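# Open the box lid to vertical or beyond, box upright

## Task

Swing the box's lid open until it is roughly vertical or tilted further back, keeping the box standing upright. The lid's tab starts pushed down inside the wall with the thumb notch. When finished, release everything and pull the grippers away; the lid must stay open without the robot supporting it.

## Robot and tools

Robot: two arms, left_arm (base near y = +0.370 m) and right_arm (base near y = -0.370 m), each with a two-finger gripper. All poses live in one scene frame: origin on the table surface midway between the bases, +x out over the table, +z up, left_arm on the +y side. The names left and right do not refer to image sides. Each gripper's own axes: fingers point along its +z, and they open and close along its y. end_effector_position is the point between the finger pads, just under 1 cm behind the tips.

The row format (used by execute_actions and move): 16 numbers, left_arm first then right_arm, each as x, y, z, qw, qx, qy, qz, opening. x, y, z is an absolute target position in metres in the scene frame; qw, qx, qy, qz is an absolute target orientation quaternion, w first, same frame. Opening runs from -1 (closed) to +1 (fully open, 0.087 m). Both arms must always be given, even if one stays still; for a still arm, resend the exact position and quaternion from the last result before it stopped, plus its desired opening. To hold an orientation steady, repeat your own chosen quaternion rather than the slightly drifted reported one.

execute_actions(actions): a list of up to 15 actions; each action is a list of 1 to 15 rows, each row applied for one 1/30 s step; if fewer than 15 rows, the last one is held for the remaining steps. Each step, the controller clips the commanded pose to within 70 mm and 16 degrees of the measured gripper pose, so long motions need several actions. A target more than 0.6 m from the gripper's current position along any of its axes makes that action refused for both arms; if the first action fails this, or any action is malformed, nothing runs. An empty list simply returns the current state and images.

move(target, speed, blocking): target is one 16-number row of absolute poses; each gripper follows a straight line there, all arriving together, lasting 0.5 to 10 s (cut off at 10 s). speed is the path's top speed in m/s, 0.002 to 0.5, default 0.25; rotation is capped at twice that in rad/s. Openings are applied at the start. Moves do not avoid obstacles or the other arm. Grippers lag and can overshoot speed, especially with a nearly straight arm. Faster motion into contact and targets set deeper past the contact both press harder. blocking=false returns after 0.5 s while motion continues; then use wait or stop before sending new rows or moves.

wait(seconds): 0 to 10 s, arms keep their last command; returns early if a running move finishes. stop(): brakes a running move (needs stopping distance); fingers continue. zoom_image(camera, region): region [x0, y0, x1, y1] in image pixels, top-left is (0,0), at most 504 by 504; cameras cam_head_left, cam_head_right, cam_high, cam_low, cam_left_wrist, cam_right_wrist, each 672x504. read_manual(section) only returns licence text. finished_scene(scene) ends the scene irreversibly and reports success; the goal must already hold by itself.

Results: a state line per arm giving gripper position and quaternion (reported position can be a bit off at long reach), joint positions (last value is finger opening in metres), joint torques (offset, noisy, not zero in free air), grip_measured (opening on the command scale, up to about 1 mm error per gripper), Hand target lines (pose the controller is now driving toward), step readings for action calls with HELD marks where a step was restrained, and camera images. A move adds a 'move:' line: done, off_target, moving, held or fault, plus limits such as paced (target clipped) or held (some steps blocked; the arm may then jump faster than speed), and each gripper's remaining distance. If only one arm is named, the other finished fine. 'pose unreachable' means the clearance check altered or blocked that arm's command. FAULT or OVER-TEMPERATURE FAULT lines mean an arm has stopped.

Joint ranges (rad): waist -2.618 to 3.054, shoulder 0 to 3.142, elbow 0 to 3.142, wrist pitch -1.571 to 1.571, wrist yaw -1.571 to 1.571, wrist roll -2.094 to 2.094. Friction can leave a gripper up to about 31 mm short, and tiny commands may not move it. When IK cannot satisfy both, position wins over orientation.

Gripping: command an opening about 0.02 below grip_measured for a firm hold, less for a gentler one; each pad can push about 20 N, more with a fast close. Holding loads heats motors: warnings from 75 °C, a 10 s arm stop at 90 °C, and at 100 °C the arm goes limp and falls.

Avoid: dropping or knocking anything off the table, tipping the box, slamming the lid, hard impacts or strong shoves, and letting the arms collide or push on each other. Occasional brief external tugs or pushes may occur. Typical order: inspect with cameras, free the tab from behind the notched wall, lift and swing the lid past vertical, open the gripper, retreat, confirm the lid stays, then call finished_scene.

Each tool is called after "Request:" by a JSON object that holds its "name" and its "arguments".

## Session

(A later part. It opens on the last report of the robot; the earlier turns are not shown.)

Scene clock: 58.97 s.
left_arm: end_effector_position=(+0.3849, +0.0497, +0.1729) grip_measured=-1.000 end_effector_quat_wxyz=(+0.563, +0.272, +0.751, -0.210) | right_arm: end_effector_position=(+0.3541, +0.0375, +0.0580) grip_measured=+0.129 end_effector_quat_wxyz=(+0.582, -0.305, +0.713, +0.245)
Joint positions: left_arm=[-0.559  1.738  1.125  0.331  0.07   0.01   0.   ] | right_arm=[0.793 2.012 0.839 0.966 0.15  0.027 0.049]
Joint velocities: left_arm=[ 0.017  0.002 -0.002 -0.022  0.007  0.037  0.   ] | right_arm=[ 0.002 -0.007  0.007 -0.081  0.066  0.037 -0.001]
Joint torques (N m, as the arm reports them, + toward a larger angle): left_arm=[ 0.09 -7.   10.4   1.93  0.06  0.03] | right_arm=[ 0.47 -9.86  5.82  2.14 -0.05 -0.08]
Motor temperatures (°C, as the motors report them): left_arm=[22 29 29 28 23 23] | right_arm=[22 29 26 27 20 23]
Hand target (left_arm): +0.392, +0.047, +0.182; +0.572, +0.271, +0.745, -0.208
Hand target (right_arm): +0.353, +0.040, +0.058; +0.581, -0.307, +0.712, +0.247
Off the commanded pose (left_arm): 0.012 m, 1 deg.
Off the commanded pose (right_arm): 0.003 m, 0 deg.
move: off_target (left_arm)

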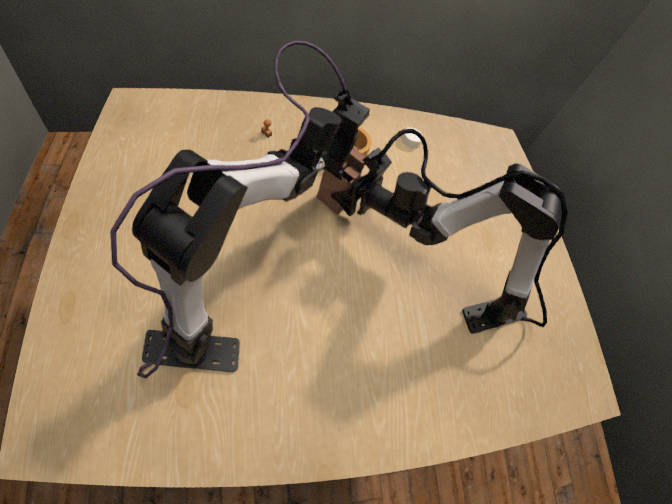

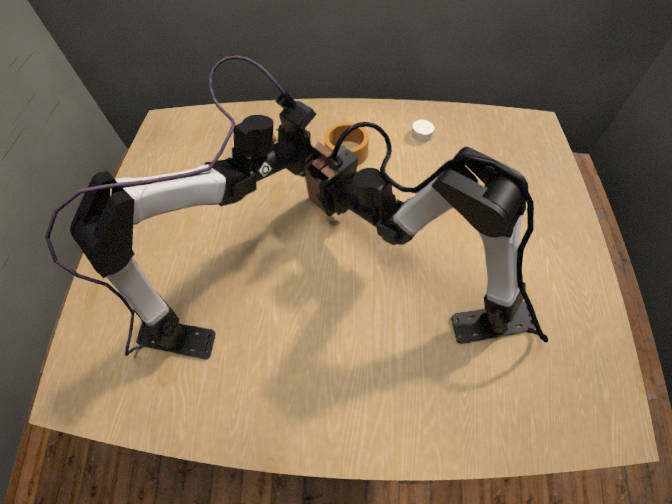

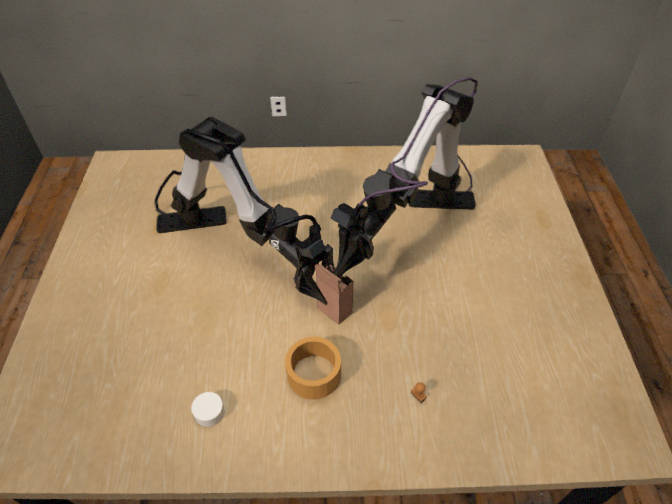

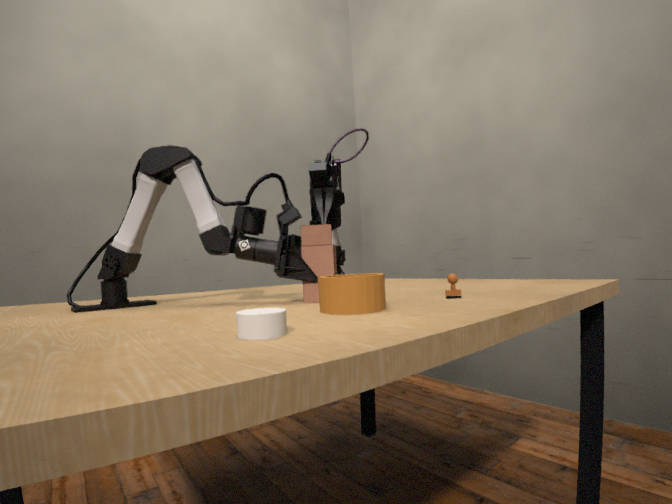

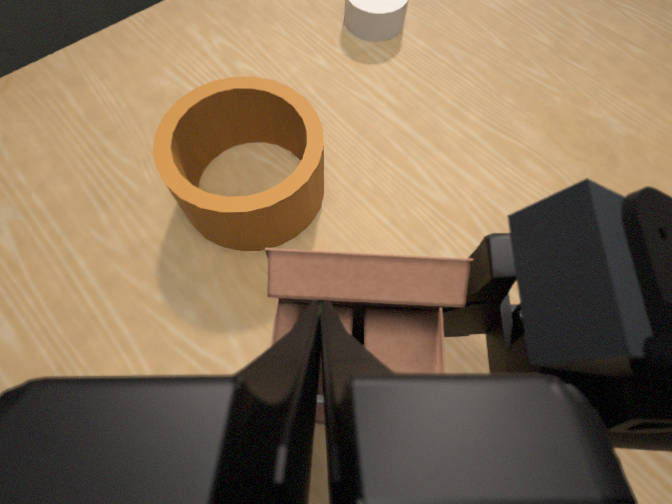

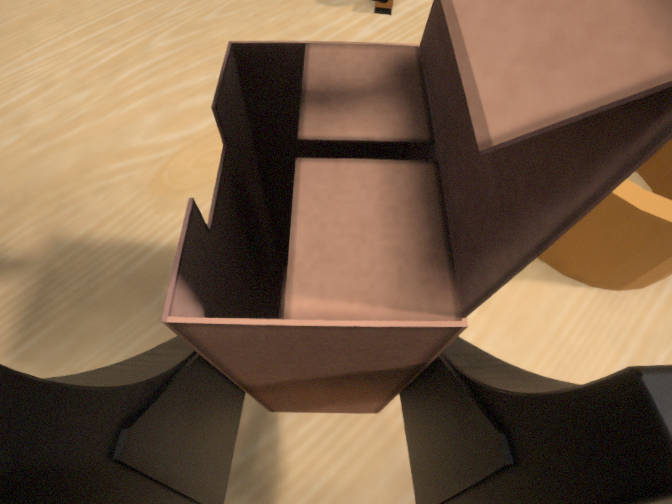

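Request:
{"name": "move", "arguments": {"target": [0.408,0.046,0.182,0.572,0.271,0.745,-0.208,-1,0.353,0.040,0.058,0.581,-0.307,0.712,0.247,0.05], "speed": 0.03}}

Scene clock: 60.20 s.
left_arm: end_effector_position=(+0.3985, +0.0478, +0.1712) grip_measured=-1.000 end_effector_quat_wxyz=(+0.561, +0.271, +0.754, -0.209) | right_arm: end_effector_position=(+0.3541, +0.0375, +0.0580) grip_measured=+0.129 end_effector_quat_wxyz=(+0.582, -0.305, +0.713, +0.245)
Joint positions: left_arm=[-0.543  1.784  1.18   0.316  0.083  0.014  0.   ] | right_arm=[0.793 2.012 0.839 0.966 0.15  0.027 0.049]
Joint velocities: left_arm=[-0.007 -0.002  0.007 -0.022 -0.022 -0.007  0.   ] | right_arm=[-0.007  0.002  0.002  0.007 -0.022 -0.081  0.   ]
Joint torques (N m, as the arm reports them, + toward a larger angle): left_arm=[ 0.79 -7.46 10.48  1.96  0.17  0.04] | right_arm=[ 0.25 -9.87  5.76  2.15 -0.05 -0.07]
Motor temperatures (°C, as the motors report them): left_arm=[22 29 30 28 23 23] | right_arm=[22 29 26 27 20 23]
Hand target (left_arm): +0.408, +0.047, +0.182; +0.573, +0.271, +0.745, -0.208
Hand target (right_arm): +0.353, +0.040, +0.058; +0.581, -0.307, +0.712, +0.247
Off the commanded pose (left_arm): 0.015 m, 2 deg.
Off the commanded pose (right_arm): 0.003 m, 0 deg.
move: off_target (left_arm)

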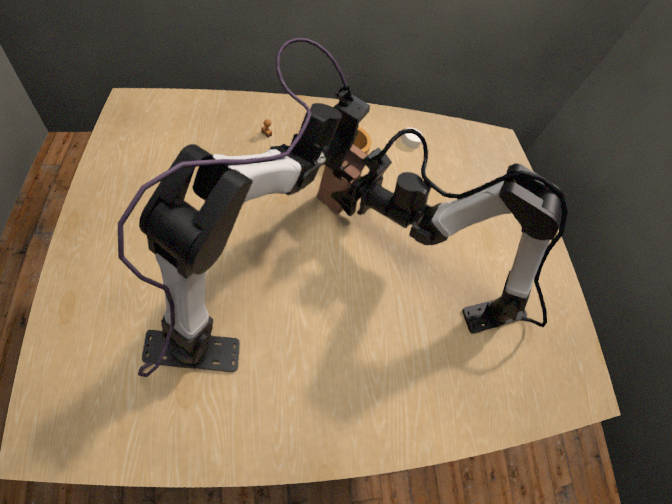

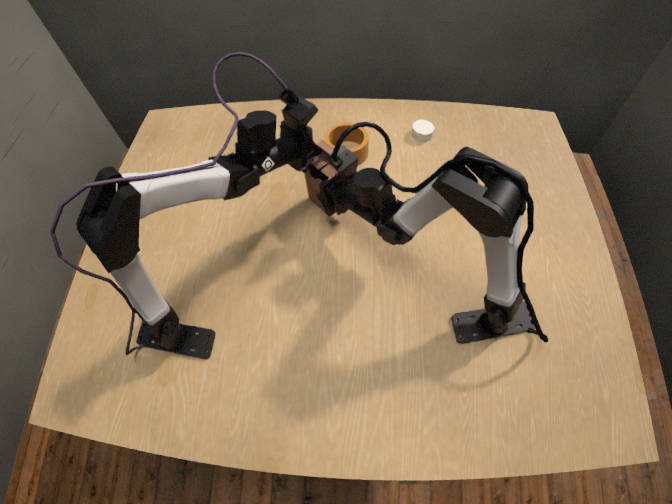

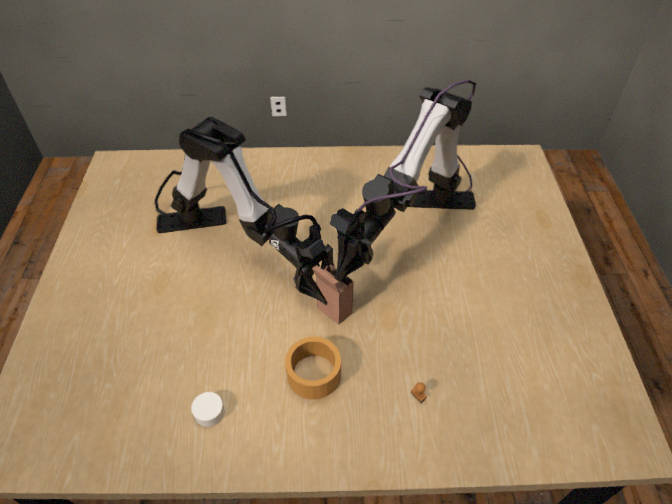

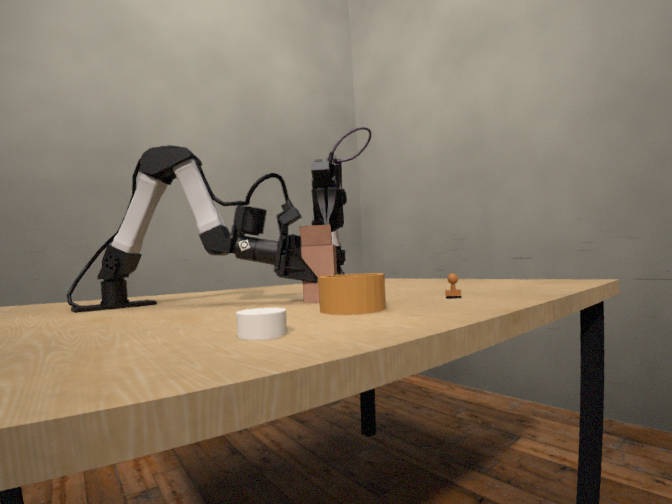

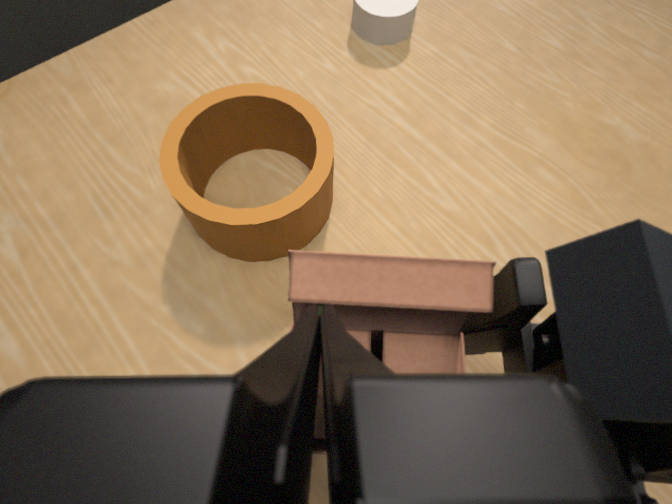

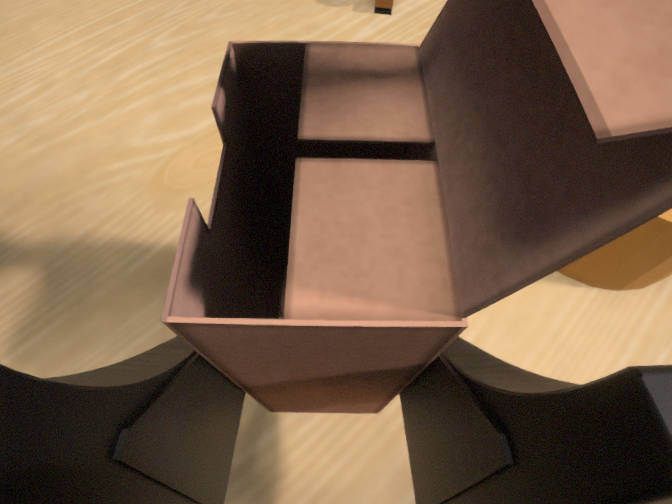

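Request:
{"name": "move", "arguments": {"target": [0.325,0.115,0.170,0.572,0.271,0.745,-0.208,-1,0.353,0.040,0.058,0.581,-0.307,0.712,0.247,0.05], "speed": 0.08}}

Request:
{"name": "move", "arguments": {"target": [0.28,0.16,0.18,0.572,0.271,0.745,-0.208,-1,0.353,0.040,0.058,0.581,-0.307,0.712,0.247,0.6], "speed": 0.15}}

Scene clock: 61.97 s.
left_arm: end_effector_position=(+0.3260, +0.1090, +0.1689) grip_measured=-1.000 end_effector_quat_wxyz=(+0.566, +0.270, +0.750, -0.209) | right_arm: end_effector_position=(+0.3541, +0.0375, +0.0580) grip_measured=+0.129 end_effector_quat_wxyz=(+0.582, -0.305, +0.713, +0.245)
Joint positions: left_arm=[-0.516  1.432  0.792  0.363  0.106  0.022  0.   ] | right_arm=[0.793 2.012 0.839 0.966 0.15  0.027 0.049]
Joint velocities: left_arm=[ 0.002 -0.002 -0.002  0.007 -0.007 -0.051  0.   ] | right_arm=[-0.007 -0.022 -0.002 -0.081 -0.037 -0.022  0.   ]
Joint torques (N m, as the arm reports them, + toward a larger angle): left_arm=[ 0.74 -6.62  6.12  2.1   0.19  0.02] | right_arm=[ 0.38 -9.89  5.86  2.13 -0.04 -0.06]
Motor temperatures (°C, as the motors report them): left_arm=[22 29 30 29 23 23] | right_arm=[22 29 26 27 20 23]
Hand target (left_arm): +0.324, +0.114, +0.170; +0.572, +0.271, +0.746, -0.208
Hand target (right_arm): +0.353, +0.040, +0.058; +0.581, -0.307, +0.712, +0.247
Off the commanded pose (left_arm): 0.006 m, 1 deg.
Off the commanded pose (right_arm): 0.003 m, 0 deg.
move: done

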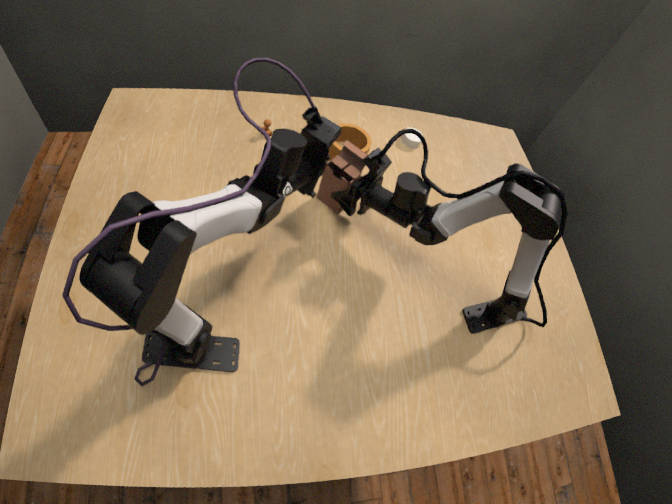

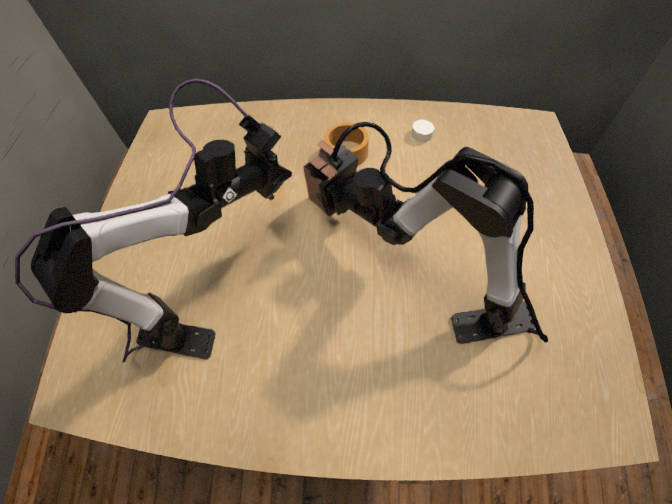

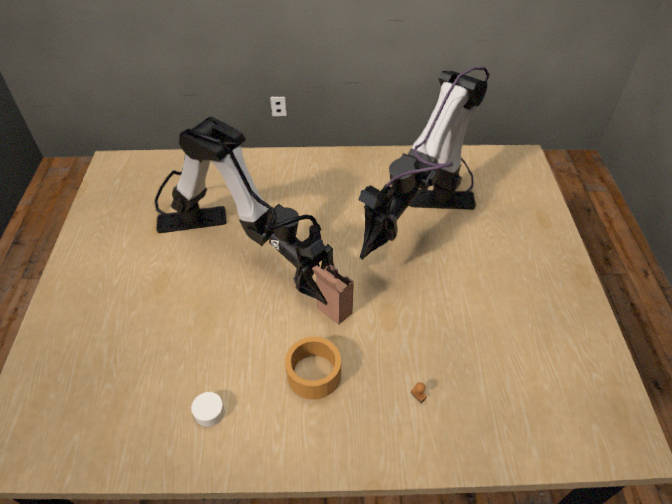

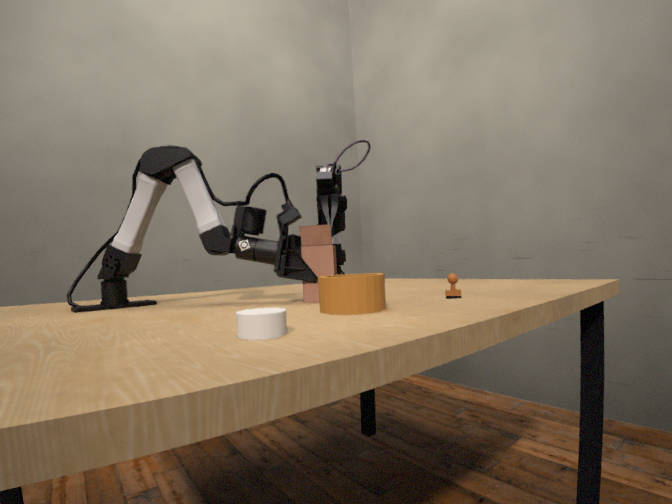

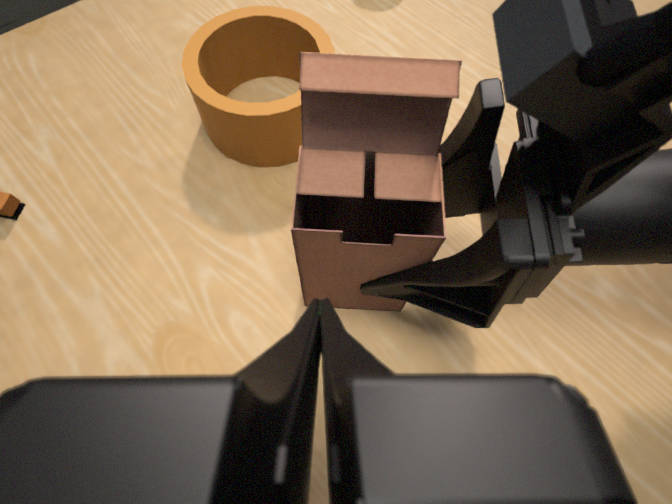

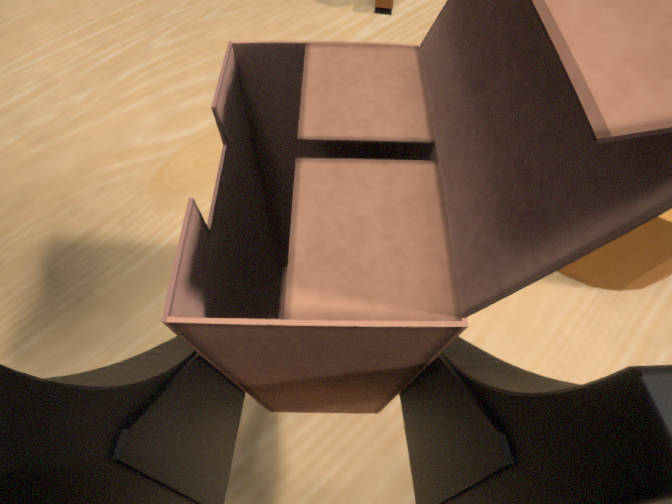

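Scene clock: 63.03 s.
left_arm: end_effector_position=(+0.2831, +0.1542, +0.1878) grip_measured=-1.000 end_effector_quat_wxyz=(+0.577, +0.268, +0.742, -0.211) | right_arm: end_effector_position=(+0.3541, +0.0375, +0.0580) grip_measured=+0.600 end_effector_quat_wxyz=(+0.582, -0.305, +0.713, +0.245)
Joint positions: left_arm=[-0.455  1.134  0.641  0.243  0.166  0.038  0.   ] | right_arm=[0.793 2.012 0.839 0.966 0.15  0.027 0.07 ]
Joint velocities: left_arm=[-0.027 -0.027 -0.002 -0.022 -0.051  0.022  0.   ] | right_arm=[-0.007  0.012 -0.012 -0.007 -0.007 -0.11  -0.001]
Joint torques (N m, as the arm reports them, + toward a larger angle): left_arm=[ 0.76 -4.23  6.23  1.88  0.2   0.05] | right_arm=[ 0.38 -9.87  5.84  2.15 -0.06 -0.08]
Motor temperatures (°C, as the motors report them): left_arm=[22 29 30 29 23 23] | right_arm=[22 29 26 27 20 23]
Hand target (left_arm): +0.279, +0.159, +0.180; +0.572, +0.271, +0.745, -0.208
Hand target (right_arm): +0.353, +0.040, +0.058; +0.581, -0.307, +0.712, +0.247
Off the commanded pose (left_arm): 0.010 m, 1 deg.
Off the commanded pose (right_arm): 0.003 m, 0 deg.
move: done

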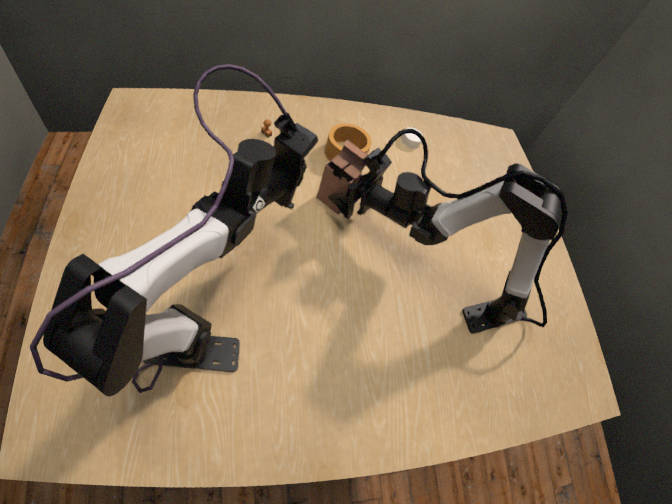

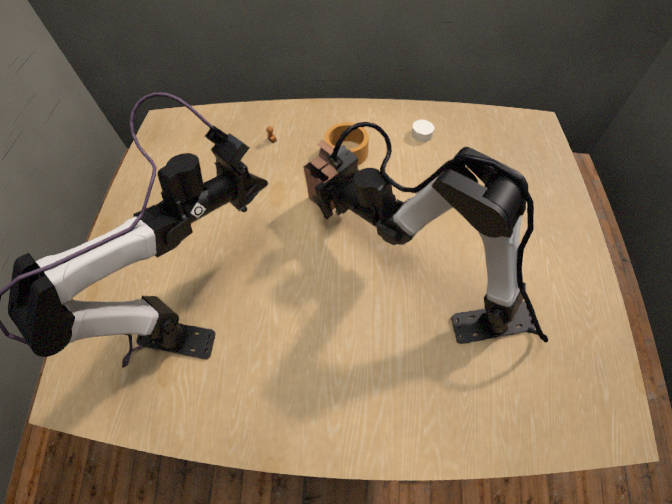

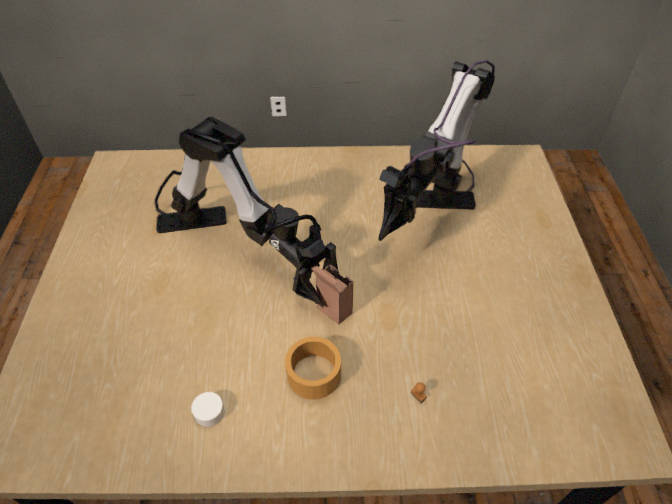

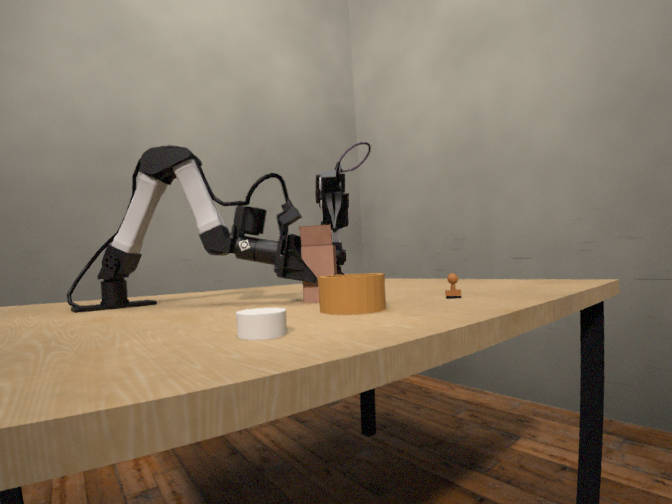

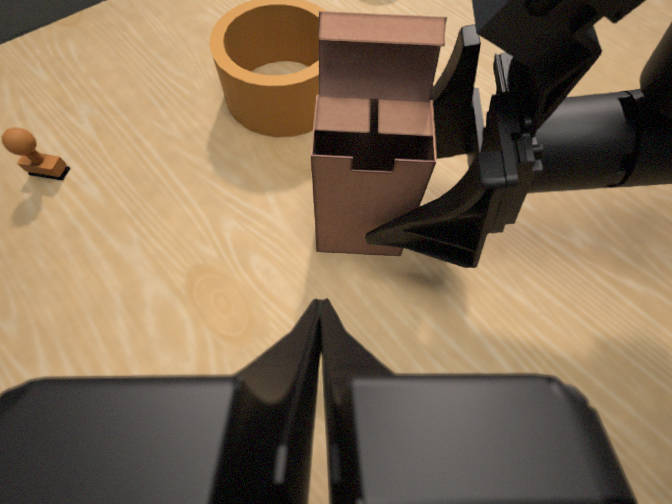

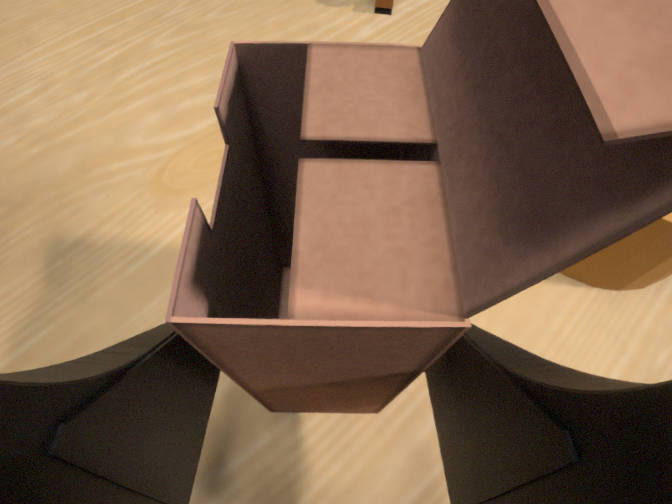

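Request:
{"name": "move", "arguments": {"target": [0.28,0.16,0.18,0.572,0.271,0.745,-0.208,-1,0.27,-0.06,0.07,0.581,-0.307,0.712,0.247,0.6], "speed": 0.12}}

Scene clock: 64.57 s.
left_arm: end_effector_position=(+0.2835, +0.1551, +0.1876) grip_measured=-1.000 end_effector_quat_wxyz=(+0.577, +0.268, +0.742, -0.211) | right_arm: end_effector_position=(+0.2750, -0.0576, +0.0679) grip_measured=+0.600 end_effector_quat_wxyz=(+0.578, -0.312, +0.714, +0.243)
Joint positions: left_arm=[-0.45   1.134  0.641  0.242  0.17   0.039  0.   ] | right_arm=[0.83  1.604 0.343 1.042 0.179 0.027 0.07 ]
Joint velocities: left_arm=[-0.002 -0.012 -0.012  0.007 -0.051  0.037  0.   ] | right_arm=[-0.007  0.022 -0.007 -0.022 -0.022 -0.037 -0.001]
Joint torques (N m, as the arm reports them, + toward a larger angle): left_arm=[ 0.74 -3.97  6.31  1.91  0.19  0.04] | right_arm=[ 0.62 -7.12  3.24  2.31  0.04  0.03]
Motor temperatures (°C, as the motors report them): left_arm=[22 29 30 29 23 23] | right_arm=[22 29 26 27 20 23]
Hand target (left_arm): +0.280, +0.160, +0.180; +0.572, +0.271, +0.745, -0.208
Hand target (right_arm): +0.271, -0.060, +0.070; +0.581, -0.307, +0.712, +0.247
Off the commanded pose (left_arm): 0.010 m, 1 deg.
Off the commanded pose (right_arm): 0.006 m, 1 deg.
move: done

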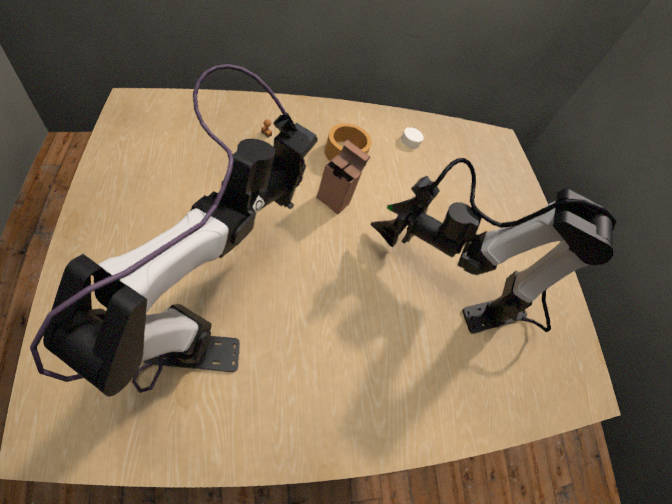

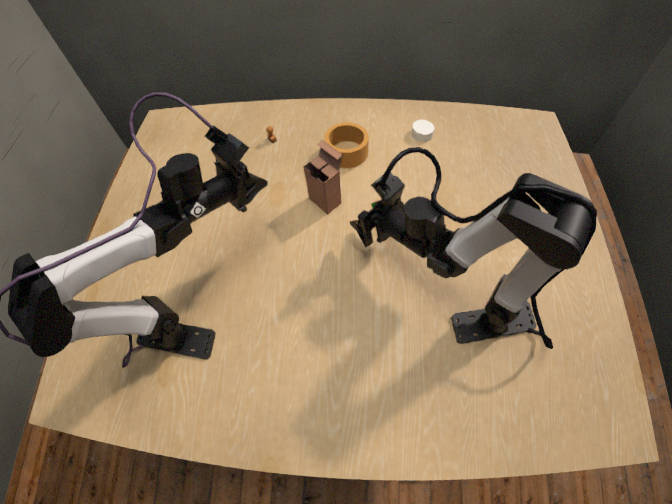

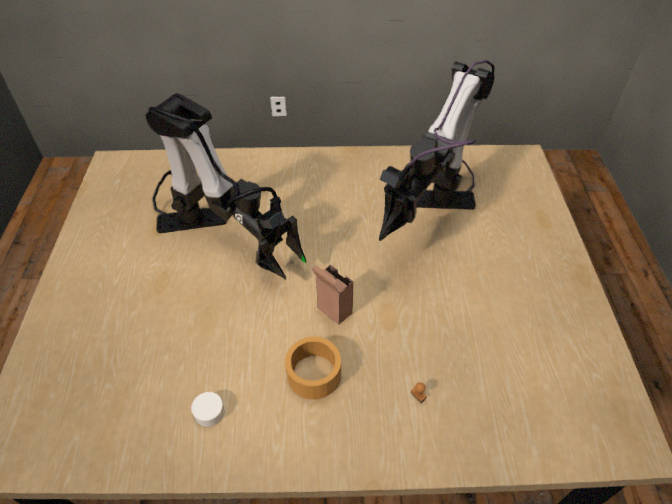

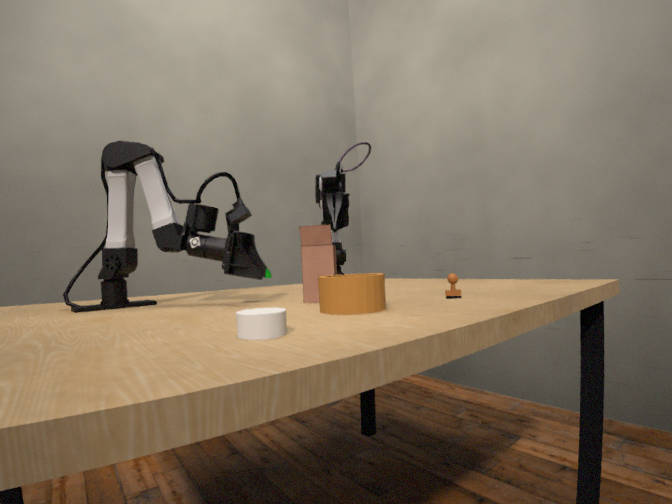

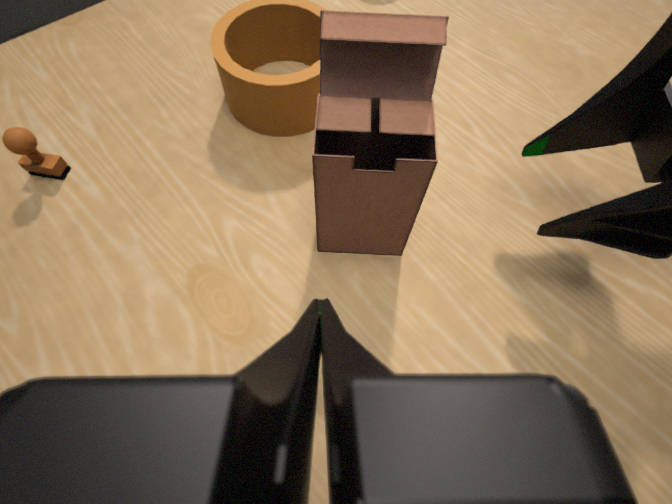

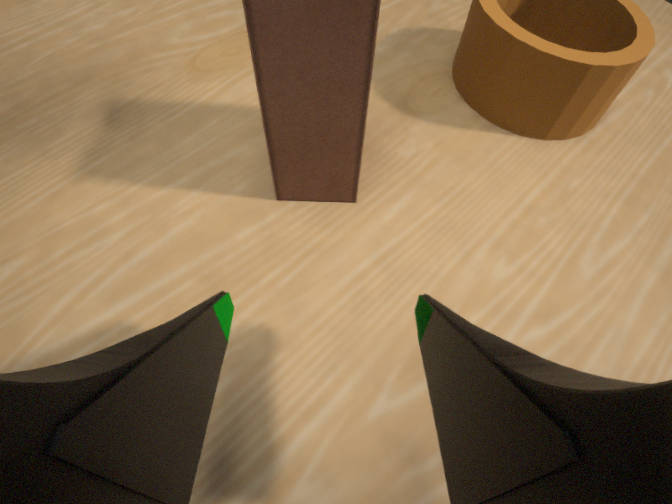

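Request:
{"name": "finished_scene", "arguments": {"scene": 2}}

The scene is finished: the task was done.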